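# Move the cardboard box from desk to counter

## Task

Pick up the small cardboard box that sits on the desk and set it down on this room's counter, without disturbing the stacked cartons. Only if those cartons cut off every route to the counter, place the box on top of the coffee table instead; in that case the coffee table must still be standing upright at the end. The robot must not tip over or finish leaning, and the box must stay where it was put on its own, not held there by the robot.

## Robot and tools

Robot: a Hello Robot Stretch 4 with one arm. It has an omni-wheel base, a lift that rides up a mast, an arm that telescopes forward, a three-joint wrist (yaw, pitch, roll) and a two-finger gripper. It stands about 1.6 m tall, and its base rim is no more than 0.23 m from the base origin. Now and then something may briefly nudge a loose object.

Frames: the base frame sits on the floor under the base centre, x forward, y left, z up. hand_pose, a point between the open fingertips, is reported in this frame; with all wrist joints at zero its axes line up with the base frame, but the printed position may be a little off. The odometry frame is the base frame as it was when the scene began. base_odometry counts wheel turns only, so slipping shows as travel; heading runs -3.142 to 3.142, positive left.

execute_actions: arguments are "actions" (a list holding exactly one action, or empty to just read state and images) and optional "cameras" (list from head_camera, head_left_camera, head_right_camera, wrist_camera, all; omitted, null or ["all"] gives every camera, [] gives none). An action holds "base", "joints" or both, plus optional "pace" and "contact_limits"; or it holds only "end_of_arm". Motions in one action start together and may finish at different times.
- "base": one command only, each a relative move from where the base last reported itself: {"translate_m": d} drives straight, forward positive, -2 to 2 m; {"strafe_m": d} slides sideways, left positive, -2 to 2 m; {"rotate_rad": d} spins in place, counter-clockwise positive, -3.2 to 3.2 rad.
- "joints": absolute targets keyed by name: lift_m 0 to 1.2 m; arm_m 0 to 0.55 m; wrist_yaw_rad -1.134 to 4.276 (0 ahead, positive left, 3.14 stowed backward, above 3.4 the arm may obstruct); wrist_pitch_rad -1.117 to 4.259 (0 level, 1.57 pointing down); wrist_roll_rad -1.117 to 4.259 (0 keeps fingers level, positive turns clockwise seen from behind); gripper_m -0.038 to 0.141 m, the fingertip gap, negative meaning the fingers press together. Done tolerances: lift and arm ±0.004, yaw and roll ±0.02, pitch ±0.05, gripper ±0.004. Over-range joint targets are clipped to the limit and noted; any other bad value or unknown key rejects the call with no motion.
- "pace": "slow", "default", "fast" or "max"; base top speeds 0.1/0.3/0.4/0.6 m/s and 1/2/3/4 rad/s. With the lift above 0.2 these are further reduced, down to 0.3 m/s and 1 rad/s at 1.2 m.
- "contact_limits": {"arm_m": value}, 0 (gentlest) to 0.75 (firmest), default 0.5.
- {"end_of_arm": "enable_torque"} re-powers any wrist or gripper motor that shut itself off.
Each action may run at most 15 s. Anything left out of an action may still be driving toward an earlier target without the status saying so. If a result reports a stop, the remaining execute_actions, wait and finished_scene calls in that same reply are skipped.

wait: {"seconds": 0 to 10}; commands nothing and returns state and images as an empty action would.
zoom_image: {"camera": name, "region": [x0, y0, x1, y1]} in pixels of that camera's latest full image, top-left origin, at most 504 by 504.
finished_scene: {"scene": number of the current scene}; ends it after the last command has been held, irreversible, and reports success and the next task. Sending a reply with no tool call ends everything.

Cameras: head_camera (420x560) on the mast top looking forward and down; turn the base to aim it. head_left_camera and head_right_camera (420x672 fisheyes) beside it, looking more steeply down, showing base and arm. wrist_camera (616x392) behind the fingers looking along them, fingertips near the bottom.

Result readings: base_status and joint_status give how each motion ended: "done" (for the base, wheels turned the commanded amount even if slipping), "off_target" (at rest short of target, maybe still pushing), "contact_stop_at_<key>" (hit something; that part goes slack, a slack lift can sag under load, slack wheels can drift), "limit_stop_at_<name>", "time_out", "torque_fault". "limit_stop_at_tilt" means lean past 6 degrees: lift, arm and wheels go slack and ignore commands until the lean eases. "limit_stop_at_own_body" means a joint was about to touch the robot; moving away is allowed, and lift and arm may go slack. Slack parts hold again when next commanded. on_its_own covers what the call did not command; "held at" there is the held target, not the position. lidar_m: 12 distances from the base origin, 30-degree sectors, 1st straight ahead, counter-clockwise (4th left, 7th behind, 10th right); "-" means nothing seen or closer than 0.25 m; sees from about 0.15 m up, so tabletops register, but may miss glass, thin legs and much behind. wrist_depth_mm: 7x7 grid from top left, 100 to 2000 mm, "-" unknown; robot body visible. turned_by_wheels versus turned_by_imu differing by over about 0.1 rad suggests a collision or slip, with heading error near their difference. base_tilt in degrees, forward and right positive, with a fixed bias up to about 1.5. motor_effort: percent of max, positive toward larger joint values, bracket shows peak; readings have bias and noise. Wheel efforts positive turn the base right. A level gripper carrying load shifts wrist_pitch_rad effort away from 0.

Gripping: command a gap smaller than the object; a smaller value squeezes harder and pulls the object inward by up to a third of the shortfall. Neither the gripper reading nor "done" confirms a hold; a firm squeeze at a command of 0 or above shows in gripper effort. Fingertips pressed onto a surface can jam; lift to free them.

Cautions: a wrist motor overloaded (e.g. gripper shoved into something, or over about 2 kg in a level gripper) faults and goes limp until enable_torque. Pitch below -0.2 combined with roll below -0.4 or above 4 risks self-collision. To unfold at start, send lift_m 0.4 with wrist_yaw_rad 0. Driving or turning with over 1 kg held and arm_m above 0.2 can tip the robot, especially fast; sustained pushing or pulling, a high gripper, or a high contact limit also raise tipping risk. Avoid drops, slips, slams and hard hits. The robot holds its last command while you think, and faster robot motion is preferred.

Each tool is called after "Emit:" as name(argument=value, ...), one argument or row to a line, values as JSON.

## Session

Emit:
execute_actions(
  actions=[],
)

Scene clock: 0.00 s.
base_odometry: x=+0.000 y=+0.000 heading=+0.000 (m, m, rad; odometry frame)
turned_by_wheels: +0.000 (rad since the last result)
turned_by_imu: +0.000 (rad since the last result)
base_tilt: forward=+0.6 right=-1.0 (deg)
lidar_m: 1.14 1.08 1.19 1.35 2.86 1.22 0.91 0.87 1.17 0.87 0.80 0.87
base_status: not commanded
joint_positions: lift_m=+0.293 arm_m=-0.001 wrist_yaw_rad=+3.227 wrist_pitch_rad=+0.001 wrist_roll_rad=-0.014 gripper_m=+0.057
joint_status: not commanded
motor_effort: lift_m=+21 arm_m=-1 wrist_yaw_rad=-1 wrist_pitch_rad=-6 wrist_roll_rad=-2 gripper_m=-4 wheel_0=+0 wheel_1=+0 wheel_2=+1 (%)
hand_pose: x=-0.1249 y=+0.0624 z=+0.4709 quat_wxyz=(-0.043, +0.000, -0.007, +0.999) (m; base frame)
wrist_depth_mm: - - 139 1430 1255 1366 1499 / - - 137 1205 1205 1397 1464 / - - 131 250 1255 1756 1499 / - 110 138 1098 1255 1808 1537 / 185 231 1281 1255 1255 1366 1537 / 189 1281 206 1098 196 1308 1430 / 190 931 1008 112 1098 1060 1118
pictures: head_camera, head_left_camera, head_right_camera, wrist_camera
Images, in order (width x height): head_camera 420x560, head_left_camera 420x672, head_right_camera 420x672, wrist_camera 616x392.

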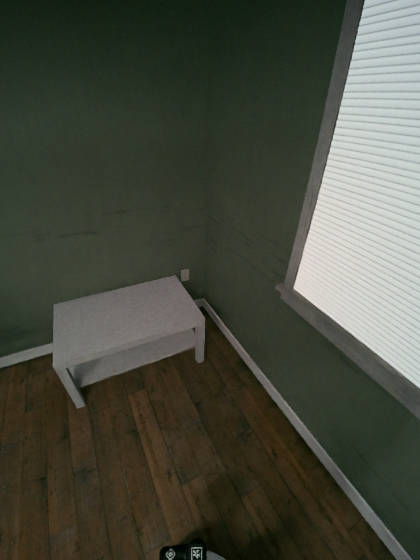

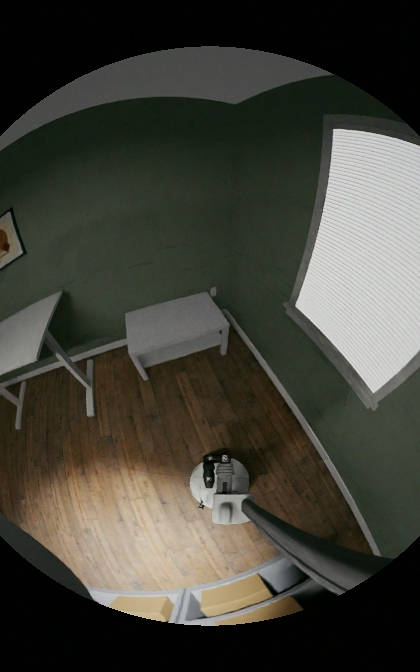

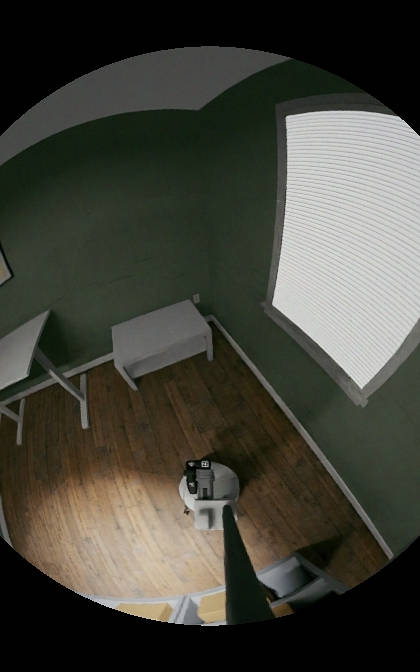

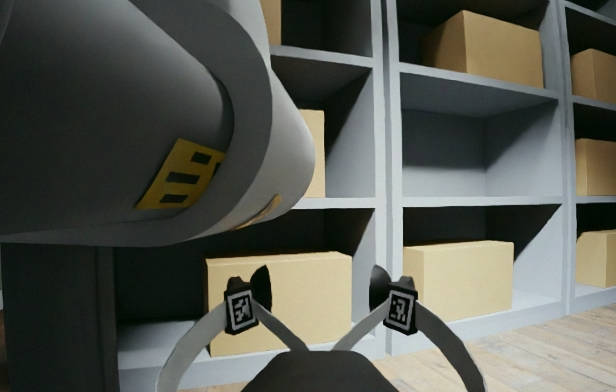

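Emit:
execute_actions(
  actions=[
    {"base":{"rotate_rad":-2.2},"joints":{"lift_m":0.7},"pace":"fast"},
  ],
  cameras=["head_camera","head_left_camera"],
)

Emit:
execute_actions(
  actions=[
    {"base":{"rotate_rad":-2.6},"joints":{"lift_m":1.0,"wrist_yaw_rad":0,"wrist_pitch_rad":0.6,"gripper_m":0.14},"pace":"fast"},
  ],
)

Scene clock: 5.73 s.
base_odometry: x=+0.000 y=+0.000 heading=-2.199 (m, m, rad; odometry frame)
turned_by_wheels: -2.199 (rad since the last result)
turned_by_imu: -2.221 (rad since the last result)
base_tilt: forward=+0.6 right=-0.9 (deg)
lidar_m: 0.92 0.89 0.83 0.86 1.13 1.08 1.18 1.17 2.83 1.28 0.94 0.87
base_status: done
joint_positions: lift_m=+0.700 arm_m=-0.001 wrist_yaw_rad=+3.227 wrist_pitch_rad=+0.001 wrist_roll_rad=-0.014 gripper_m=+0.057
joint_status: all done
motor_effort: lift_m=+24(23) arm_m=-1(1) wrist_yaw_rad=-1(0) wrist_pitch_rad=-6(7) wrist_roll_rad=-3(3) gripper_m=-3(4) wheel_0=+5(12) wheel_1=+4(12) wheel_2=+5(14) (%)
hand_pose: x=-0.1249 y=+0.0625 z=+0.8775 quat_wxyz=(-0.043, +0.000, -0.007, +0.999) (m; base frame)
wrist_depth_mm: - - 140 - 1808 1537 1366 / - - 137 - 1756 1537 1397 / - - 130 249 1756 1537 1397 / - 110 138 - 1808 1537 1397 / 184 231 - - 1808 1576 1397 / 189 - 206 - 196 1464 1366 / 190 1921 - 112 1430 1042 1025
pictures: head_camera, head_left_camera
Images, in order (width x height): head_camera 420x560, head_left_camera 420x672.

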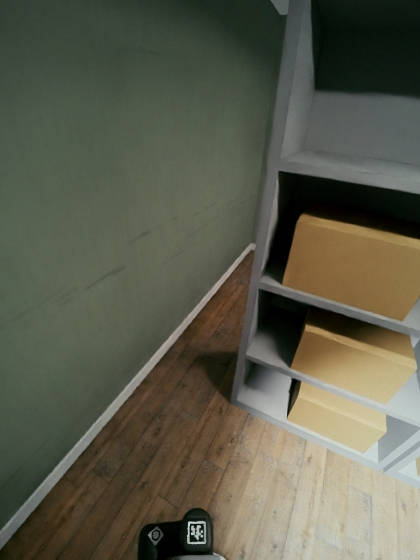

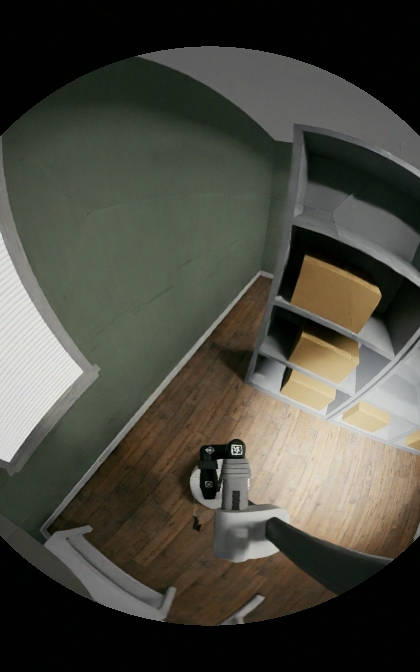

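Scene clock: 8.17 s.
base_odometry: x=+0.000 y=+0.000 heading=+1.485 (m, m, rad; odometry frame)
turned_by_wheels: -2.599 (rad since the last result)
turned_by_imu: -2.623 (rad since the last result)
base_tilt: forward=+0.6 right=-0.9 (deg)
lidar_m: 1.27 2.84 1.28 0.91 0.87 0.96 0.87 0.80 0.86 1.15 1.09 1.17
base_status: done
joint_positions: lift_m=+1.000 arm_m=-0.001 wrist_yaw_rad=+0.000 wrist_pitch_rad=+0.602 wrist_roll_rad=-0.014 gripper_m=+0.140
joint_status: all done
motor_effort: lift_m=+23(26) arm_m=-1(1) wrist_yaw_rad=-2(8) wrist_pitch_rad=-5(7) wrist_roll_rad=-2(2) gripper_m=-1(0) wheel_0=+5(12) wheel_1=+5(12) wheel_2=+5(13) (%)
hand_pose: x=+0.4078 y=-0.0874 z=+1.0147 quat_wxyz=(+0.955, -0.007, +0.296, +0.002) (m; base frame)
wrist_depth_mm: - - - 1618 1255 1205 1205 / - - - - - 1160 1308 / - - - - - 1576 1397 / - - - - - 1661 1464 / 1708 1708 1708 1661 1661 1576 1499 / 1430 1397 1336 1430 1430 216 1336 / 1255 1205 1229 112 1229 1182 1205
pictures: head_camera, head_left_camera, head_right_camera, wrist_camera
Images, in order (width x height): head_camera 420x560, head_left_camera 420x672, head_right_camera 420x672, wrist_camera 616x392.

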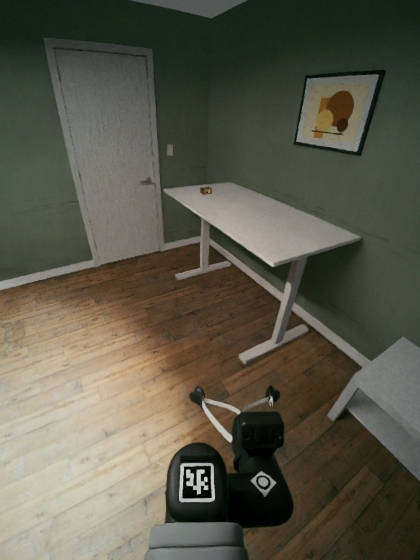

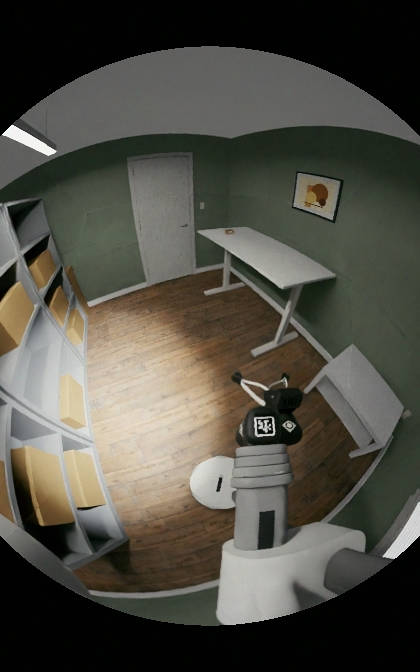

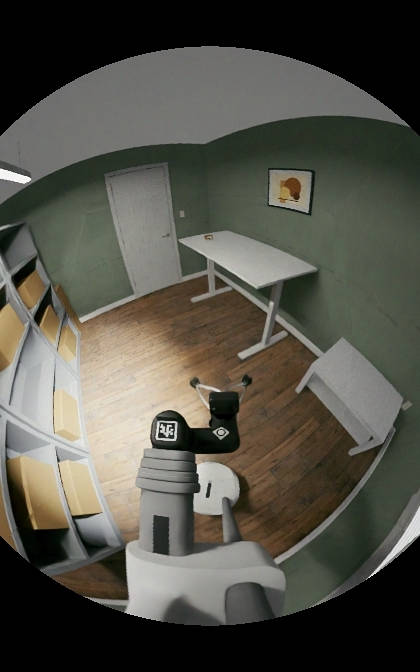

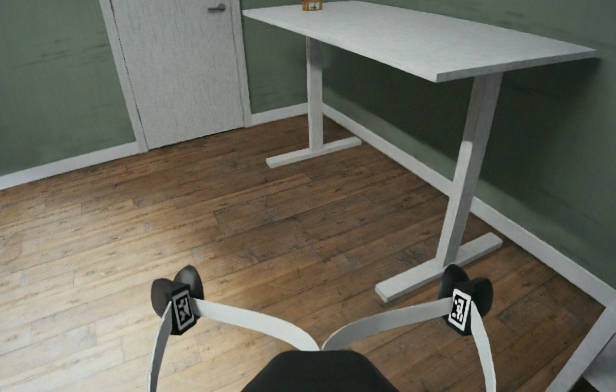

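Emit:
execute_actions(
  actions=[
    {"base":{"rotate_rad":0.4},"joints":{"lift_m":1.1},"pace":"max"},
  ],
  cameras=[],
)

Emit:
execute_actions(
  actions=[
    {"base":{"translate_m":1.7},"pace":"max"},
  ],
  cameras=[],
)

Emit:
execute_actions(
  actions=[
    {"base":{"rotate_rad":-0.95},"pace":"max"},
  ],
  cameras=["head_camera","wrist_camera"],
)

Scene clock: 10.13 s.
base_odometry: x=+0.000 y=+0.000 heading=+1.884 (m, m, rad; odometry frame)
turned_by_wheels: +0.399 (rad since the last result)
turned_by_imu: +0.402 (rad since the last result)
base_tilt: forward=+0.6 right=-0.8 (deg)
lidar_m: 2.45 1.46 0.98 0.90 0.90 0.96 0.85 0.84 1.05 1.08 1.11 1.13
base_status: done
joint_positions: lift_m=+1.100 arm_m=-0.001 wrist_yaw_rad=+0.000 wrist_pitch_rad=+0.602 wrist_roll_rad=-0.014 gripper_m=+0.140
joint_status: all done
motor_effort: lift_m=+22(31) arm_m=-1(1) wrist_yaw_rad=-1(1) wrist_pitch_rad=-5(4) wrist_roll_rad=+0(2) gripper_m=-1(1) wheel_0=-5(8) wheel_1=-5(9) wheel_2=-5(5) (%)
hand_pose: x=+0.4078 y=-0.0874 z=+1.1148 quat_wxyz=(+0.955, -0.007, +0.296, +0.002) (m; base frame)
wrist_depth_mm: 1576 - - - - 1661 1708 / 1756 - - - - - 1098 / 1537 - - - - - 1921 / 1499 - - - - - - / 1618 1808 1863 1808 1756 1756 1756 / 1430 1499 1464 1537 1537 217 1464 / 1366 1308 1366 112 1336 1281 1281
pictures: none
No camera images: the call's "cameras" was empty. Leave "cameras" out to get every camera's image.

Scene clock: 16.77 s.
base_odometry: x=-0.525 y=+1.617 heading=+1.885 (m, m, rad; odometry frame)
turned_by_wheels: +0.000 (rad since the last result)
turned_by_imu: -0.005 (rad since the last result)
base_tilt: forward=+0.6 right=-1.0 (deg)
lidar_m: 1.12 1.20 1.19 1.08 1.09 1.41 2.54 1.62 0.72 0.67 0.68 0.88
base_status: done
joint_positions: lift_m=+1.100 arm_m=-0.001 wrist_yaw_rad=+0.000 wrist_pitch_rad=+0.602 wrist_roll_rad=-0.014 gripper_m=+0.140
joint_status: not commanded
motor_effort: lift_m=+22(22) arm_m=-1(1) wrist_yaw_rad=-1(2) wrist_pitch_rad=-6(4) wrist_roll_rad=-1(2) gripper_m=+2(1) wheel_0=+4(7) wheel_1=+3(8) wheel_2=-1(13) (%)
hand_pose: x=+0.4078 y=-0.0874 z=+1.1148 quat_wxyz=(+0.955, -0.007, +0.296, +0.002) (m; base frame)
wrist_depth_mm: 831 842 854 866 891 891 917 / 891 904 931 931 960 976 991 / 960 991 1008 1025 1042 1060 1118 / 1078 1098 1118 1138 1160 1205 1255 / 1182 1205 1255 1229 1308 1336 1397 / 1336 1336 1308 1397 1397 216 1464 / 1366 1336 1366 112 1308 1281 1308
pictures: none
No camera images: the call's "cameras" was empty. Leave "cameras" out to get every camera's image.

Scene clock: 18.77 s.
base_odometry: x=-0.525 y=+1.617 heading=+0.936 (m, m, rad; odometry frame)
turned_by_wheels: -0.949 (rad since the last result)
turned_by_imu: -0.959 (rad since the last result)
base_tilt: forward=+0.6 right=-0.8 (deg)
lidar_m: 0.70 1.22 1.15 1.21 1.14 1.06 1.14 1.56 2.49 0.95 0.68 0.65
base_status: done
joint_positions: lift_m=+1.100 arm_m=-0.001 wrist_yaw_rad=+0.000 wrist_pitch_rad=+0.602 wrist_roll_rad=-0.014 gripper_m=+0.140
joint_status: not commanded
motor_effort: lift_m=+22(22) arm_m=-1(1) wrist_yaw_rad=-1(0) wrist_pitch_rad=-4(4) wrist_roll_rad=-1(2) gripper_m=+2(1) wheel_0=+4(8) wheel_1=+4(10) wheel_2=+5(12) (%)
hand_pose: x=+0.4078 y=-0.0874 z=+1.1148 quat_wxyz=(+0.955, -0.007, +0.296, +0.002) (m; base frame)
wrist_depth_mm: 931 1138 1397 1308 1138 1025 931 / 976 1205 1537 1160 1078 1042 960 / 991 1255 788 778 759 759 759 / 1042 1281 1708 654 591 585 580 / 1098 1366 1808 1708 1618 500 473 / 1160 1336 1430 1464 1499 217 1336 / 1182 1308 1336 112 1336 1308 1308
pictures: head_camera, wrist_camera
Images, in order (width x height): head_camera 420x560, wrist_camera 616x392.

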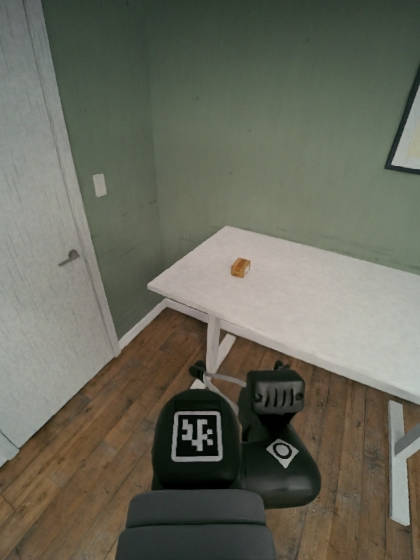

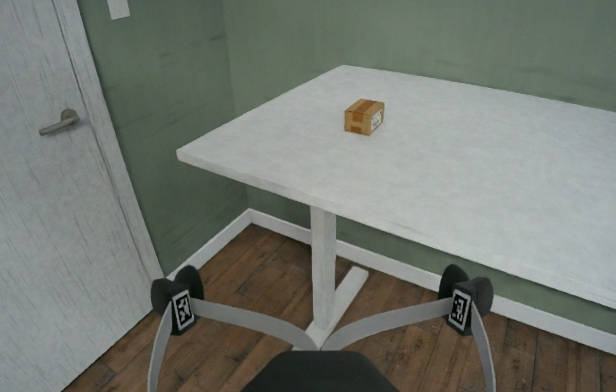

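Emit:
execute_actions(
  actions=[
    {"base":{"translate_m":0.15},"joints":{"arm_m":0.4,"wrist_yaw_rad":-0.4,"lift_m":1.03},"pace":"fast"},
  ],
  cameras=["wrist_camera"],
)

Scene clock: 21.13 s.
base_odometry: x=-0.436 y=+1.738 heading=+0.936 (m, m, rad; odometry frame)
turned_by_wheels: +0.001 (rad since the last result)
turned_by_imu: -0.001 (rad since the last result)
base_tilt: forward=+0.7 right=-1.0 (deg)
lidar_m: 0.58 0.84 1.08 1.16 1.28 1.22 1.27 1.69 2.55 0.75 0.56 0.52
base_status: done
joint_positions: lift_m=+1.030 arm_m=+0.399 wrist_yaw_rad=-0.400 wrist_pitch_rad=+0.602 wrist_roll_rad=-0.014 gripper_m=+0.140
joint_status: all done
motor_effort: lift_m=+17(23) arm_m=+6(7) wrist_yaw_rad=-2(5) wrist_pitch_rad=-5(7) wrist_roll_rad=-2(2) gripper_m=+1(0) wheel_0=+5(9) wheel_1=+4(9) wheel_2=-1(13) (%)
hand_pose: x=+0.7549 y=-0.1731 z=+1.0452 quat_wxyz=(+0.936, +0.052, +0.292, -0.188) (m; base frame)
wrist_depth_mm: 788 768 750 723 699 676 661 / 866 842 798 768 750 732 707 / 946 904 621 609 603 603 603 / 1042 484 484 477 469 466 459 / 397 394 377 343 384 379 375 / 329 320 309 329 325 217 315 / 289 282 287 112 283 277 278
pictures: wrist_camera
Images, in order (width x height): wrist_camera 616x392.

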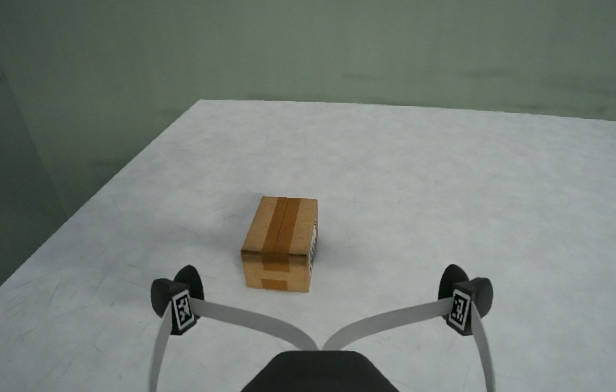

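Emit:
execute_actions(
  actions=[
    {"joints":{"arm_m":0.505},"pace":"fast"},
  ],
  cameras=[],
)

Emit:
execute_actions(
  actions=[
    {"joints":{"lift_m":0.973}},
  ],
  cameras=["wrist_camera"],
)

Scene clock: 23.43 s.
base_odometry: x=-0.436 y=+1.738 heading=+0.936 (m, m, rad; odometry frame)
turned_by_wheels: +0.000 (rad since the last result)
turned_by_imu: -0.001 (rad since the last result)
base_tilt: forward=+0.6 right=-0.9 (deg)
lidar_m: 0.54 0.80 1.08 1.15 1.27 1.22 1.28 1.71 2.54 0.74 0.58 0.52
base_status: not commanded
joint_positions: lift_m=+1.030 arm_m=+0.504 wrist_yaw_rad=-0.400 wrist_pitch_rad=+0.602 wrist_roll_rad=-0.014 gripper_m=+0.140
joint_status: all done
motor_effort: lift_m=+17(17) arm_m=+6(6) wrist_yaw_rad=-2(2) wrist_pitch_rad=-6(6) wrist_roll_rad=-1(2) gripper_m=+0(1) wheel_0=+5(5) wheel_1=+4(4) wheel_2=-1(1) (%)
hand_pose: x=+0.8599 y=-0.1731 z=+1.0451 quat_wxyz=(+0.936, +0.052, +0.292, -0.188) (m; base frame)
wrist_depth_mm: 699 683 661 640 621 597 585 / 768 732 715 699 668 647 621 / 854 820 621 615 609 603 597 / 931 504 480 473 473 462 462 / 976 392 392 389 384 379 375 / 329 320 310 268 306 217 314 / 289 282 287 112 279 276 278
pictures: none
No camera images: the call's "cameras" was empty. Leave "cameras" out to get every camera's image.

Scene clock: 24.60 s.
base_odometry: x=-0.436 y=+1.738 heading=+0.936 (m, m, rad; odometry frame)
turned_by_wheels: +0.000 (rad since the last result)
turned_by_imu: +0.000 (rad since the last result)
base_tilt: forward=+0.4 right=-1.0 (deg)
lidar_m: 0.57 0.84 1.09 1.15 1.26 1.22 1.29 1.70 2.56 0.77 0.53 0.53
base_status: not commanded
joint_positions: lift_m=+0.973 arm_m=+0.504 wrist_yaw_rad=-0.400 wrist_pitch_rad=+0.602 wrist_roll_rad=-0.014 gripper_m=+0.140
joint_status: all done
motor_effort: lift_m=+17(17) arm_m=+5(6) wrist_yaw_rad=-2(1) wrist_pitch_rad=-6(5) wrist_roll_rad=-1(2) gripper_m=+1(1) wheel_0=+5(5) wheel_1=+4(4) wheel_2=-1(1) (%)
hand_pose: x=+0.8599 y=-0.1731 z=+0.9882 quat_wxyz=(+0.936, +0.052, +0.292, -0.188) (m; base frame)
wrist_depth_mm: 699 683 661 640 627 603 585 / 759 741 691 668 647 634 621 / 842 788 492 480 473 473 473 / 931 384 379 375 373 368 364 / 310 310 310 236 293 300 297 / 259 253 245 212 211 217 249 / 228 223 227 112 223 218 -
pictures: wrist_camera
Images, in order (width x height): wrist_camera 616x392.

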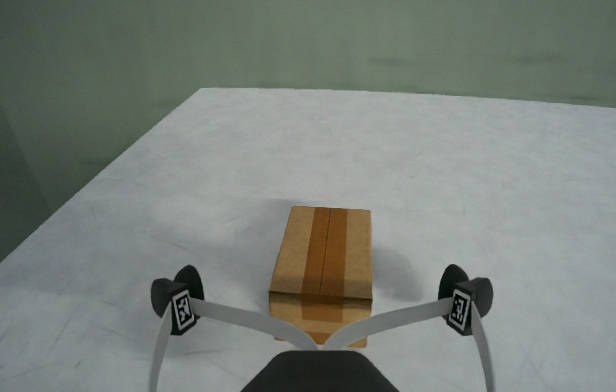

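Emit:
execute_actions(
  actions=[
    {"joints":{"arm_m":0.525,"gripper_m":0.01}},
  ],
  cameras=[],
)

Emit:
execute_actions(
  actions=[
    {"joints":{"lift_m":1.04},"pace":"fast"},
  ],
  cameras=["wrist_camera"],
)

Scene clock: 27.10 s.
base_odometry: x=-0.436 y=+1.738 heading=+0.936 (m, m, rad; odometry frame)
turned_by_wheels: +0.000 (rad since the last result)
turned_by_imu: -0.001 (rad since the last result)
base_tilt: forward=+0.7 right=-1.0 (deg)
lidar_m: 0.56 0.84 1.07 1.14 1.28 1.20 1.29 1.73 2.56 0.79 0.56 0.53
base_status: not commanded
joint_positions: lift_m=+0.973 arm_m=+0.524 wrist_yaw_rad=-0.400 wrist_pitch_rad=+0.603 wrist_roll_rad=-0.014 gripper_m=+0.010
joint_status: all done
motor_effort: lift_m=+17(17) arm_m=+6(7) wrist_yaw_rad=+0(1) wrist_pitch_rad=-7(8) wrist_roll_rad=-1(0) gripper_m=-24(23) wheel_0=+5(5) wheel_1=+4(4) wheel_2=-1(1) (%)
hand_pose: x=+0.8798 y=-0.1731 z=+0.9880 quat_wxyz=(+0.936, +0.052, +0.292, -0.188) (m; base frame)
wrist_depth_mm: 683 668 640 627 603 580 569 / 741 723 676 654 640 621 597 / 820 759 488 480 477 473 473 / 904 382 377 375 368 366 364 / 310 310 309 224 293 298 296 / 258 259 187 189 185 251 248 / 228 220 224 112 219 214 -
pictures: none
No camera images: the call's "cameras" was empty. Leave "cameras" out to get every camera's image.

Scene clock: 28.10 s.
base_odometry: x=-0.436 y=+1.738 heading=+0.936 (m, m, rad; odometry frame)
turned_by_wheels: +0.000 (rad since the last result)
turned_by_imu: +0.000 (rad since the last result)
base_tilt: forward=+0.6 right=-1.0 (deg)
lidar_m: 0.58 0.81 1.08 1.14 1.28 1.21 1.28 1.69 2.57 0.75 0.54 0.52
base_status: not commanded
joint_positions: lift_m=+1.040 arm_m=+0.524 wrist_yaw_rad=-0.400 wrist_pitch_rad=+0.603 wrist_roll_rad=-0.014 gripper_m=+0.010
joint_status: all done
motor_effort: lift_m=+24(26) arm_m=+5(6) wrist_yaw_rad=-1(0) wrist_pitch_rad=-9(6) wrist_roll_rad=-2(2) gripper_m=-23(21) wheel_0=+5(5) wheel_1=+4(4) wheel_2=-1(1) (%)
hand_pose: x=+0.8797 y=-0.1731 z=+1.0544 quat_wxyz=(+0.936, +0.052, +0.292, -0.188) (m; base frame)
wrist_depth_mm: 683 668 640 627 603 585 574 / 750 732 699 676 654 627 609 / 820 798 640 627 621 615 634 / 917 854 500 488 488 480 473 / 991 404 404 224 382 392 389 / 340 340 187 188 185 329 325 / 297 290 293 112 287 281 287
pictures: wrist_camera
Images, in order (width x height): wrist_camera 616x392.

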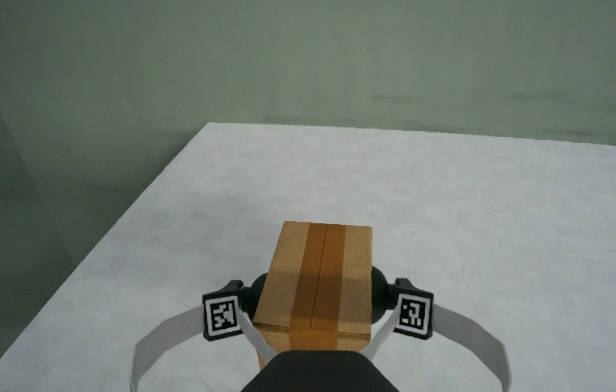

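Emit:
execute_actions(
  actions=[
    {"base":{"translate_m":-0.1},"joints":{"arm_m":0,"wrist_yaw_rad":0.4,"lift_m":1.06},"pace":"fast"},
  ],
  cameras=[],
)

Emit:
execute_actions(
  actions=[
    {"base":{"rotate_rad":-2.3},"pace":"fast"},
  ],
  cameras=[],
)

Emit:
execute_actions(
  actions=[
    {"base":{"translate_m":1.9},"pace":"max"},
  ],
  cameras=[],
)

Emit:
execute_actions(
  actions=[
    {"base":{"rotate_rad":-1.27},"pace":"fast"},
  ],
  cameras=["head_camera","head_left_camera"],
)

Scene clock: 30.83 s.
base_odometry: x=-0.495 y=+1.657 heading=+0.936 (m, m, rad; odometry frame)
turned_by_wheels: +0.000 (rad since the last result)
turned_by_imu: -0.001 (rad since the last result)
base_tilt: forward=+0.6 right=-0.9 (deg)
lidar_m: 0.66 1.20 1.10 1.20 1.21 1.13 1.20 1.61 2.51 0.91 0.67 0.62
base_status: done
joint_positions: lift_m=+1.060 arm_m=+0.001 wrist_yaw_rad=+0.400 wrist_pitch_rad=+0.603 wrist_roll_rad=-0.014 gripper_m=+0.010
joint_status: all done
motor_effort: lift_m=+24(24) arm_m=-6(7) wrist_yaw_rad=-1(3) wrist_pitch_rad=-9(9) wrist_roll_rad=-2(1) gripper_m=-22(23) wheel_0=-5(7) wheel_1=-4(9) wheel_2=+4(13) (%)
hand_pose: x=+0.4248 y=+0.0120 z=+1.0743 quat_wxyz=(+0.935, -0.066, +0.290, +0.192) (m; base frame)
wrist_depth_mm: 798 891 1025 1205 1336 1118 946 / 842 946 1098 1308 1464 946 946 / 891 1008 1182 1366 668 668 668 / 946 1078 1281 1576 1661 517 512 / 1008 1160 1397 224 1618 976 415 / 1078 1229 187 189 185 1366 1255 / 1160 1255 1281 112 1229 1229 1229
pictures: none
No camera images: the call's "cameras" was empty. Leave "cameras" out to get every camera's image.

Scene clock: 33.73 s.
base_odometry: x=-0.495 y=+1.657 heading=-1.363 (m, m, rad; odometry frame)
turned_by_wheels: -2.299 (rad since the last result)
turned_by_imu: -2.321 (rad since the last result)
base_tilt: forward=+0.5 right=-0.9 (deg)
lidar_m: 2.53 1.64 0.69 0.61 0.65 0.79 1.13 1.15 1.26 1.10 1.12 1.36
base_status: done
joint_positions: lift_m=+1.060 arm_m=+0.001 wrist_yaw_rad=+0.400 wrist_pitch_rad=+0.603 wrist_roll_rad=-0.014 gripper_m=+0.010
joint_status: not commanded
motor_effort: lift_m=+22(23) arm_m=-6(6) wrist_yaw_rad=+0(1) wrist_pitch_rad=-9(7) wrist_roll_rad=-1(1) gripper_m=-21(22) wheel_0=+6(10) wheel_1=+6(10) wheel_2=+4(11) (%)
hand_pose: x=+0.4248 y=+0.0120 z=+1.0745 quat_wxyz=(+0.935, -0.066, +0.290, +0.192) (m; base frame)
wrist_depth_mm: 1576 - - - - 1921 1808 / 1576 - - - - - - / 1576 1808 - - - - - / 1661 1808 - - - - - / 1661 1708 1756 224 1661 1756 1708 / 1464 1464 187 188 185 1430 1430 / 1281 1255 1281 112 1281 1255 1255
pictures: none
No camera images: the call's "cameras" was empty. Leave "cameras" out to get every camera's image.

Scene clock: 40.77 s.
base_odometry: x=-0.102 y=-0.201 heading=-1.362 (m, m, rad; odometry frame)
turned_by_wheels: +0.001 (rad since the last result)
turned_by_imu: -0.005 (rad since the last result)
base_tilt: forward=+0.6 right=-0.9 (deg)
lidar_m: 0.67 0.65 0.80 1.22 1.23 1.41 3.00 1.38 0.80 0.72 0.72 0.80
base_status: done
joint_positions: lift_m=+1.060 arm_m=+0.001 wrist_yaw_rad=+0.400 wrist_pitch_rad=+0.603 wrist_roll_rad=-0.014 gripper_m=+0.010
joint_status: not commanded
motor_effort: lift_m=+22(22) arm_m=-6(6) wrist_yaw_rad=-1(0) wrist_pitch_rad=-7(9) wrist_roll_rad=-1(3) gripper_m=-21(21) wheel_0=+5(8) wheel_1=+4(8) wheel_2=-3(13) (%)
hand_pose: x=+0.4248 y=+0.0120 z=+1.0745 quat_wxyz=(+0.935, -0.066, +0.290, +0.192) (m; base frame)
wrist_depth_mm: 508 484 452 439 418 394 382 / 559 530 492 473 449 427 413 / 621 585 544 521 496 466 439 / 691 661 609 574 539 508 480 / 842 750 654 224 580 559 535 / 1008 878 186 188 185 609 597 / 1182 1042 931 112 732 699 654
pictures: none
No camera images: the call's "cameras" was empty. Leave "cameras" out to get every camera's image.

Scene clock: 42.93 s.
base_odometry: x=-0.102 y=-0.201 heading=-2.631 (m, m, rad; odometry frame)
turned_by_wheels: -1.269 (rad since the last result)
turned_by_imu: -1.281 (rad since the last result)
base_tilt: forward=+0.7 right=-0.9 (deg)
lidar_m: 0.72 0.91 0.72 0.67 0.75 1.10 1.25 1.38 1.67 2.13 0.96 0.75
base_status: done
joint_positions: lift_m=+1.060 arm_m=+0.001 wrist_yaw_rad=+0.400 wrist_pitch_rad=+0.603 wrist_roll_rad=-0.014 gripper_m=+0.010
joint_status: not commanded
motor_effort: lift_m=+22(22) arm_m=-5(5) wrist_yaw_rad=+0(2) wrist_pitch_rad=-8(9) wrist_roll_rad=-4(2) gripper_m=-22(21) wheel_0=+5(12) wheel_1=+5(9) wheel_2=+4(15) (%)
hand_pose: x=+0.4248 y=+0.0120 z=+1.0745 quat_wxyz=(+0.935, -0.066, +0.290, +0.192) (m; base frame)
wrist_depth_mm: 621 741 960 1308 1808 707 382 / 647 788 1025 1430 - 699 404 / 676 820 1098 1537 - 549 430 / 699 854 1160 1708 - 512 455 / 732 904 1229 224 634 976 634 / 759 931 187 188 185 809 554 / 788 917 1255 112 768 699 591
pictures: head_camera, head_left_camera
Images, in order (width x height): head_camera 420x560, head_left_camera 420x672.

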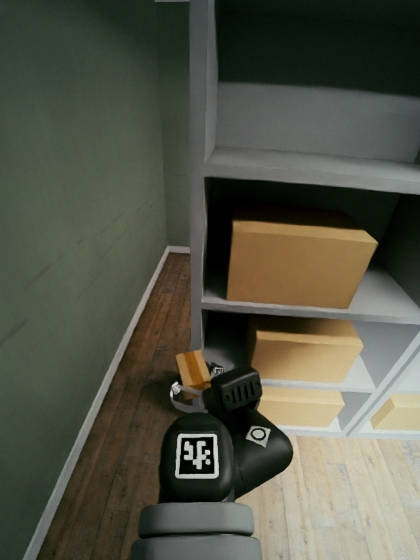

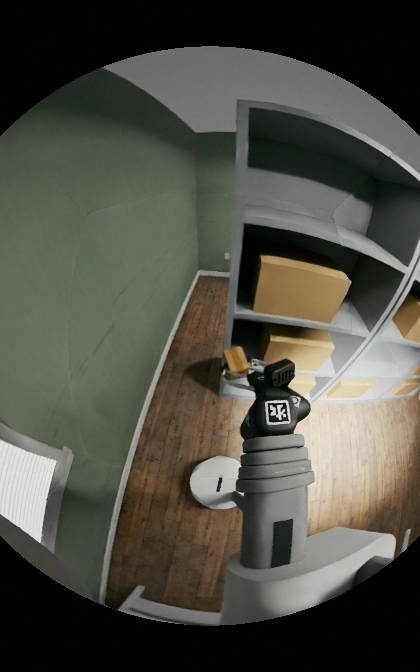

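Emit:
execute_actions(
  actions=[
    {"base":{"rotate_rad":-0.07},"pace":"fast"},
  ],
  cameras=[],
)

Emit:
execute_actions(
  actions=[
    {"base":{"strafe_m":0.39},"pace":"fast"},
  ],
  cameras=[],
)

Emit:
execute_actions(
  actions=[
    {"base":{"translate_m":0.5},"pace":"fast"},
  ],
  cameras=["head_camera","head_right_camera"],
)

Scene clock: 43.97 s.
base_odometry: x=-0.102 y=-0.201 heading=-2.700 (m, m, rad; odometry frame)
turned_by_wheels: -0.069 (rad since the last result)
turned_by_imu: -0.070 (rad since the last result)
base_tilt: forward=+0.8 right=-1.0 (deg)
lidar_m: 0.71 0.96 0.73 0.67 0.71 1.03 1.26 1.34 1.49 2.60 1.02 0.76
base_status: done
joint_positions: lift_m=+1.060 arm_m=+0.001 wrist_yaw_rad=+0.400 wrist_pitch_rad=+0.603 wrist_roll_rad=-0.014 gripper_m=+0.010
joint_status: not commanded
motor_effort: lift_m=+22(22) arm_m=-6(5) wrist_yaw_rad=-2(2) wrist_pitch_rad=-7(7) wrist_roll_rad=-1(1) gripper_m=-22(22) wheel_0=+6(10) wheel_1=+6(9) wheel_2=+5(10) (%)
hand_pose: x=+0.4248 y=+0.0120 z=+1.0745 quat_wxyz=(+0.935, -0.066, +0.290, +0.192) (m; base frame)
wrist_depth_mm: 661 809 1078 1537 539 415 387 / 683 831 1138 1661 591 445 410 / 699 878 1205 1756 549 480 439 / 732 917 1281 - 676 517 462 / 759 960 1336 224 831 960 609 / 788 976 187 188 185 621 564 / 809 960 1281 112 759 654 615
pictures: none
No camera images: the call's "cameras" was empty. Leave "cameras" out to get every camera's image.

Scene clock: 46.43 s.
base_odometry: x=+0.065 y=-0.554 heading=-2.700 (m, m, rad; odometry frame)
turned_by_wheels: +0.000 (rad since the last result)
turned_by_imu: -0.001 (rad since the last result)
base_tilt: forward=+0.5 right=-1.0 (deg)
lidar_m: 1.15 0.42 0.31 0.29 0.29 0.46 1.25 1.26 1.68 2.66 1.04 0.79
base_status: done
joint_positions: lift_m=+1.060 arm_m=+0.001 wrist_yaw_rad=+0.400 wrist_pitch_rad=+0.603 wrist_roll_rad=-0.014 gripper_m=+0.010
joint_status: not commanded
motor_effort: lift_m=+22(22) arm_m=-5(6) wrist_yaw_rad=-1(1) wrist_pitch_rad=-7(8) wrist_roll_rad=-1(0) gripper_m=-22(20) wheel_0=-3(16) wheel_1=+1(14) wheel_2=+0(3) (%)
hand_pose: x=+0.4248 y=+0.0120 z=+1.0745 quat_wxyz=(+0.935, -0.066, +0.290, +0.192) (m; base frame)
wrist_depth_mm: 332 404 539 778 1397 - - / 342 421 564 842 1576 - - / 355 442 597 904 1863 - - / 366 462 634 991 - - - / 379 480 676 224 1661 1708 798 / 397 488 186 188 185 1366 691 / 410 477 723 112 1281 917 640
pictures: none
No camera images: the call's "cameras" was empty. Leave "cameras" out to get every camera's image.

Scene clock: 49.37 s.
base_odometry: x=-0.387 y=-0.768 heading=-2.699 (m, m, rad; odometry frame)
turned_by_wheels: +0.001 (rad since the last result)
turned_by_imu: -0.001 (rad since the last result)
base_tilt: forward=+0.6 right=-0.9 (deg)
lidar_m: 1.06 0.43 0.31 0.29 0.32 0.46 1.46 1.81 2.25 0.96 0.37 0.42
base_status: done
joint_positions: lift_m=+1.060 arm_m=+0.001 wrist_yaw_rad=+0.400 wrist_pitch_rad=+0.603 wrist_roll_rad=-0.014 gripper_m=+0.010
joint_status: not commanded
motor_effort: lift_m=+22(22) arm_m=-6(6) wrist_yaw_rad=-1(1) wrist_pitch_rad=-8(8) wrist_roll_rad=-1(2) gripper_m=-20(21) wheel_0=+5(9) wheel_1=+5(8) wheel_2=-3(14) (%)
hand_pose: x=+0.4248 y=+0.0120 z=+1.0745 quat_wxyz=(+0.935, -0.066, +0.290, +0.192) (m; base frame)
wrist_depth_mm: 317 384 512 741 1336 1756 1618 / 327 402 539 788 1499 1863 1756 / 336 421 569 854 1756 - 1808 / 351 439 603 931 - - 1921 / 362 459 640 224 1708 1708 1661 / 375 466 186 188 185 1430 1430 / 392 459 691 112 1255 1255 1255
pictures: head_camera, head_right_camera
Images, in order (width x height): head_camera 420x560, head_right_camera 420x672.

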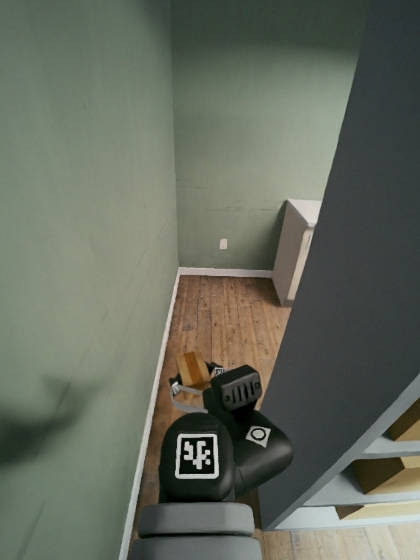

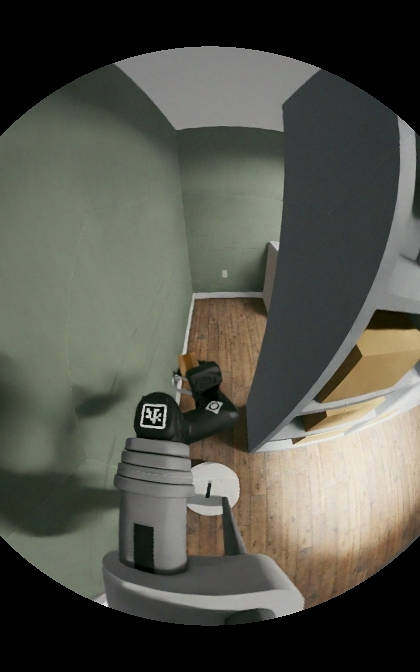

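Emit:
execute_actions(
  actions=[
    {"base":{"rotate_rad":-0.03},"pace":"fast"},
  ],
  cameras=[],
)

Emit:
execute_actions(
  actions=[
    {"base":{"translate_m":0.92},"pace":"fast"},
  ],
  cameras=[],
)

Emit:
execute_actions(
  actions=[
    {"base":{"rotate_rad":-0.68},"joints":{"wrist_yaw_rad":0,"lift_m":1.1},"pace":"fast"},
  ],
  cameras=["head_camera","wrist_camera"],
)

Scene clock: 50.27 s.
base_odometry: x=-0.387 y=-0.768 heading=-2.728 (m, m, rad; odometry frame)
turned_by_wheels: -0.029 (rad since the last result)
turned_by_imu: -0.030 (rad since the last result)
base_tilt: forward=+0.5 right=-1.0 (deg)
lidar_m: 1.22 0.42 0.31 0.29 0.32 0.45 1.24 1.80 2.20 1.05 0.37 0.41
base_status: done
joint_positions: lift_m=+1.060 arm_m=+0.001 wrist_yaw_rad=+0.400 wrist_pitch_rad=+0.603 wrist_roll_rad=-0.014 gripper_m=+0.010
joint_status: not commanded
motor_effort: lift_m=+22(22) arm_m=-6(5) wrist_yaw_rad=-1(0) wrist_pitch_rad=-8(7) wrist_roll_rad=-2(2) gripper_m=-21(22) wheel_0=+4(8) wheel_1=+4(9) wheel_2=+4(5) (%)
hand_pose: x=+0.4248 y=+0.0120 z=+1.0745 quat_wxyz=(+0.935, -0.066, +0.290, +0.192) (m; base frame)
wrist_depth_mm: 330 402 539 798 1537 1756 1618 / 340 418 569 854 1756 1863 1708 / 349 442 603 931 - - 1863 / 362 459 640 1025 - - 1983 / 377 477 676 224 1661 1708 1708 / 389 480 187 188 185 1430 1430 / 402 469 715 112 1281 1229 1255
pictures: none
No camera images: the call's "cameras" was empty. Leave "cameras" out to get every camera's image.

Scene clock: 54.43 s.
base_odometry: x=-1.229 y=-1.137 heading=-2.728 (m, m, rad; odometry frame)
turned_by_wheels: +0.000 (rad since the last result)
turned_by_imu: -0.003 (rad since the last result)
base_tilt: forward=+0.7 right=-0.8 (deg)
lidar_m: 1.17 0.42 0.29 0.26 0.29 0.48 1.35 0.40 0.31 0.66 1.25 1.20
base_status: done
joint_positions: lift_m=+1.060 arm_m=+0.001 wrist_yaw_rad=+0.400 wrist_pitch_rad=+0.603 wrist_roll_rad=-0.014 gripper_m=+0.010
joint_status: not commanded
motor_effort: lift_m=+22(22) arm_m=-6(6) wrist_yaw_rad=-1(1) wrist_pitch_rad=-8(8) wrist_roll_rad=-1(2) gripper_m=-22(25) wheel_0=+4(11) wheel_1=+3(10) wheel_2=-1(18) (%)
hand_pose: x=+0.4248 y=+0.0120 z=+1.0745 quat_wxyz=(+0.935, -0.066, +0.290, +0.192) (m; base frame)
wrist_depth_mm: 324 397 535 778 1118 1025 946 / 332 413 559 842 1205 1098 991 / 343 430 591 917 1308 1182 1098 / 355 449 621 991 1430 1281 1182 / 366 469 661 224 1537 1430 1281 / 379 469 187 189 185 1430 1366 / 392 462 707 112 1255 1229 1255
pictures: none
No camera images: the call's "cameras" was empty. Leave "cameras" out to get every camera's image.

Scene clock: 56.10 s.
base_odometry: x=-1.230 y=-1.137 heading=+2.877 (m, m, rad; odometry frame)
turned_by_wheels: -0.679 (rad since the last result)
turned_by_imu: -0.685 (rad since the last result)
base_tilt: forward=+0.6 right=-1.1 (deg)
lidar_m: 1.17 1.49 0.53 0.31 0.29 0.30 0.38 0.77 0.46 0.32 0.44 1.53
base_status: done
joint_positions: lift_m=+1.100 arm_m=+0.001 wrist_yaw_rad=+0.000 wrist_pitch_rad=+0.603 wrist_roll_rad=-0.014 gripper_m=+0.010
joint_status: all done
motor_effort: lift_m=+24(26) arm_m=-5(5) wrist_yaw_rad=+0(5) wrist_pitch_rad=-9(8) wrist_roll_rad=-1(1) gripper_m=-22(21) wheel_0=+6(8) wheel_1=+5(9) wheel_2=+7(13) (%)
hand_pose: x=+0.4095 y=-0.0874 z=+1.1144 quat_wxyz=(+0.955, -0.007, +0.297, +0.002) (m; base frame)
wrist_depth_mm: 1025 1160 1336 1537 1756 1808 - / 1078 1205 1336 1205 1281 1537 - / 1138 1308 1430 1078 1308 1756 - / 1229 1397 1576 1205 1464 - - / 1281 1499 1708 224 1661 1756 1708 / 1397 1464 187 188 185 1499 1464 / 1366 1308 1336 112 1308 1255 1281
pictures: head_camera, wrist_camera
Images, in order (width x height): head_camera 420x560, wrist_camera 616x392.

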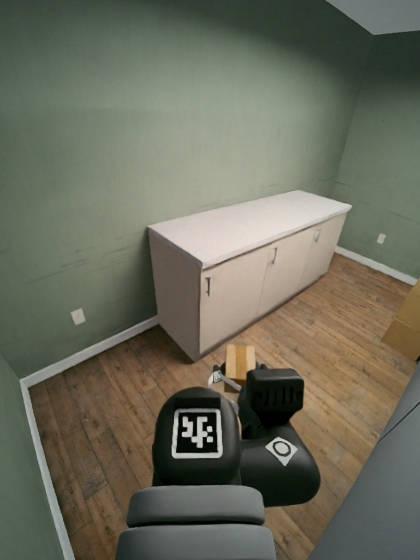

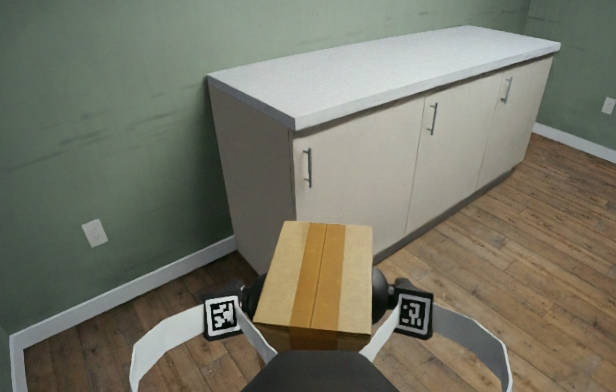

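Emit:
execute_actions(
  actions=[
    {"base":{"translate_m":0.68},"joints":{"arm_m":0.45},"pace":"fast"},
  ],
  cameras=["head_camera","wrist_camera"],
)

Scene clock: 59.87 s.
base_odometry: x=-1.886 y=-0.960 heading=+2.877 (m, m, rad; odometry frame)
turned_by_wheels: +0.000 (rad since the last result)
turned_by_imu: -0.002 (rad since the last result)
base_tilt: forward=+0.8 right=-0.8 (deg)
lidar_m: 0.49 0.83 0.97 0.75 0.71 0.73 0.93 0.65 0.68 0.85 1.71 0.64
base_status: done
joint_positions: lift_m=+1.100 arm_m=+0.449 wrist_yaw_rad=+0.000 wrist_pitch_rad=+0.603 wrist_roll_rad=-0.014 gripper_m=+0.010
joint_status: all done
motor_effort: lift_m=+24(24) arm_m=+5(6) wrist_yaw_rad=-2(2) wrist_pitch_rad=-8(9) wrist_roll_rad=-1(1) gripper_m=-23(22) wheel_0=+4(12) wheel_1=+4(9) wheel_2=-2(16) (%)
hand_pose: x=+0.8576 y=-0.0874 z=+1.1144 quat_wxyz=(+0.955, -0.007, +0.297, +0.002) (m; base frame)
wrist_depth_mm: 379 424 492 574 691 866 1138 / 399 449 521 621 750 976 1160 / 424 484 564 676 788 831 820 / 452 517 609 661 654 647 640 / 480 530 549 224 517 530 521 / 462 462 187 188 185 445 442 / 402 394 397 112 387 379 389
pictures: head_camera, wrist_camera
Images, in order (width x height): head_camera 420x560, wrist_camera 616x392.

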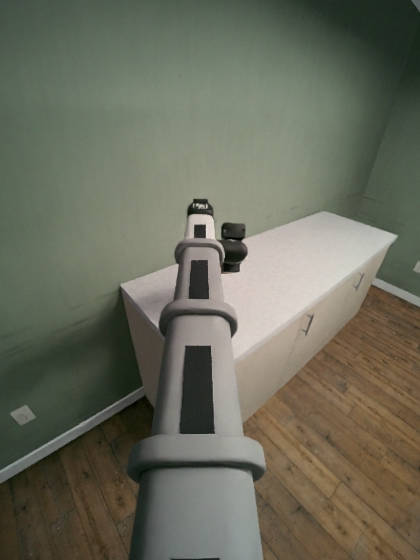

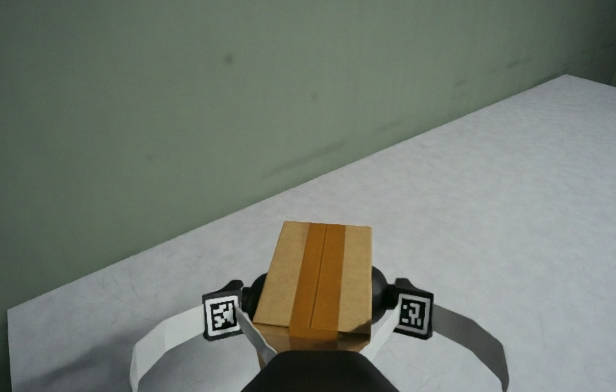

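Emit:
execute_actions(
  actions=[
    {"joints":{"lift_m":0.938}},
  ],
  cameras=[],
)

Emit:
execute_actions(
  actions=[
    {"joints":{"gripper_m":0.1}},
  ],
  cameras=["wrist_camera"],
)

Emit:
execute_actions(
  actions=[
    {"joints":{"lift_m":1.02},"pace":"fast"},
  ],
  cameras=["wrist_camera"],
)

Scene clock: 61.90 s.
base_odometry: x=-1.886 y=-0.960 heading=+2.877 (m, m, rad; odometry frame)
turned_by_wheels: +0.000 (rad since the last result)
turned_by_imu: -0.001 (rad since the last result)
base_tilt: forward=+0.6 right=-0.7 (deg)
lidar_m: 0.51 0.82 0.97 0.78 0.70 0.73 0.93 0.66 0.68 0.85 1.74 0.61
base_status: not commanded
joint_positions: lift_m=+0.938 arm_m=+0.449 wrist_yaw_rad=+0.000 wrist_pitch_rad=+0.603 wrist_roll_rad=-0.014 gripper_m=+0.010
joint_status: all done
motor_effort: lift_m=+17(22) arm_m=+5(5) wrist_yaw_rad=-1(1) wrist_pitch_rad=-7(8) wrist_roll_rad=+0(2) gripper_m=-21(19) wheel_0=+4(4) wheel_1=+4(3) wheel_2=-2(2) (%)
hand_pose: x=+0.8576 y=-0.0874 z=+0.9529 quat_wxyz=(+0.955, -0.007, +0.297, +0.002) (m; base frame)
wrist_depth_mm: 379 424 492 574 691 866 1042 / 399 452 521 603 683 676 691 / 424 469 500 492 488 480 480 / 394 392 387 382 379 373 370 / 319 319 315 224 298 306 301 / 265 266 187 188 185 256 254 / 232 227 229 112 224 220 -
pictures: none
No camera images: the call's "cameras" was empty. Leave "cameras" out to get every camera's image.

Scene clock: 63.60 s.
base_odometry: x=-1.886 y=-0.960 heading=+2.877 (m, m, rad; odometry frame)
turned_by_wheels: +0.000 (rad since the last result)
turned_by_imu: -0.001 (rad since the last result)
base_tilt: forward=+0.7 right=-0.9 (deg)
lidar_m: 0.49 0.83 0.96 0.76 0.69 0.71 0.94 0.65 0.68 0.86 1.75 0.64
base_status: not commanded
joint_positions: lift_m=+0.938 arm_m=+0.449 wrist_yaw_rad=+0.000 wrist_pitch_rad=+0.602 wrist_roll_rad=-0.014 gripper_m=+0.100
joint_status: all done
motor_effort: lift_m=+17(17) arm_m=+5(5) wrist_yaw_rad=-1(1) wrist_pitch_rad=-5(7) wrist_roll_rad=-2(2) gripper_m=-2(23) wheel_0=+4(4) wheel_1=+3(3) wheel_2=-2(2) (%)
hand_pose: x=+0.8577 y=-0.0874 z=+0.9530 quat_wxyz=(+0.955, -0.007, +0.297, +0.002) (m; base frame)
wrist_depth_mm: 379 421 492 574 683 866 1060 / 397 452 525 597 683 683 691 / 424 469 500 492 484 484 480 / 399 392 389 384 379 377 370 / 320 317 317 251 301 306 303 / 266 266 202 205 204 256 254 / 233 229 229 112 225 221 -
pictures: wrist_camera
Images, in order (width x height): wrist_camera 616x392.

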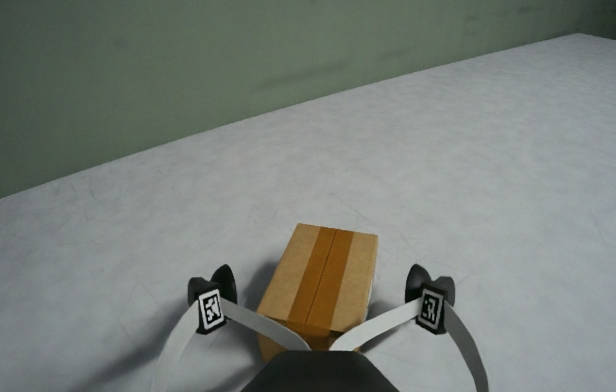

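Scene clock: 64.70 s.
base_odometry: x=-1.886 y=-0.960 heading=+2.877 (m, m, rad; odometry frame)
turned_by_wheels: +0.000 (rad since the last result)
turned_by_imu: +0.000 (rad since the last result)
base_tilt: forward=+0.5 right=-0.9 (deg)
lidar_m: 0.48 0.83 0.96 0.76 0.71 0.74 0.91 0.66 0.66 0.85 1.74 0.64
base_status: not commanded
joint_positions: lift_m=+1.020 arm_m=+0.449 wrist_yaw_rad=+0.000 wrist_pitch_rad=+0.602 wrist_roll_rad=-0.014 gripper_m=+0.100
joint_status: all done
motor_effort: lift_m=+24(24) arm_m=+5(5) wrist_yaw_rad=-2(1) wrist_pitch_rad=-4(7) wrist_roll_rad=-2(1) gripper_m=+0(1) wheel_0=+4(4) wheel_1=+4(4) wheel_2=-2(2) (%)
hand_pose: x=+0.8577 y=-0.0874 z=+1.0346 quat_wxyz=(+0.955, -0.007, +0.297, +0.002) (m; base frame)
wrist_depth_mm: 379 421 488 574 683 866 1118 / 399 449 521 621 759 866 946 / 424 484 569 640 661 661 668 / 449 508 535 525 521 512 508 / 439 436 436 430 427 418 415 / 364 366 202 353 213 351 349 / 320 314 314 112 310 303 307
pictures: wrist_camera
Images, in order (width x height): wrist_camera 616x392.

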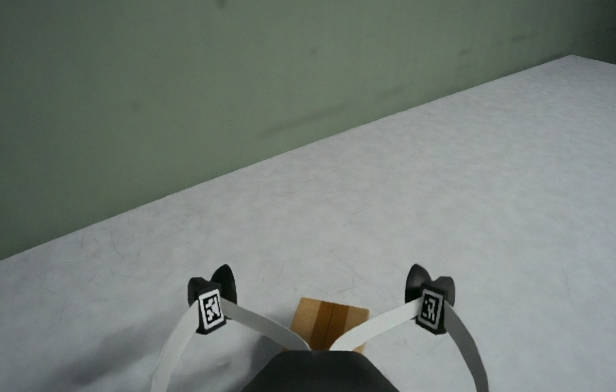

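Emit:
finished_scene(
  scene=2,
)

The scene is finished: the task was done.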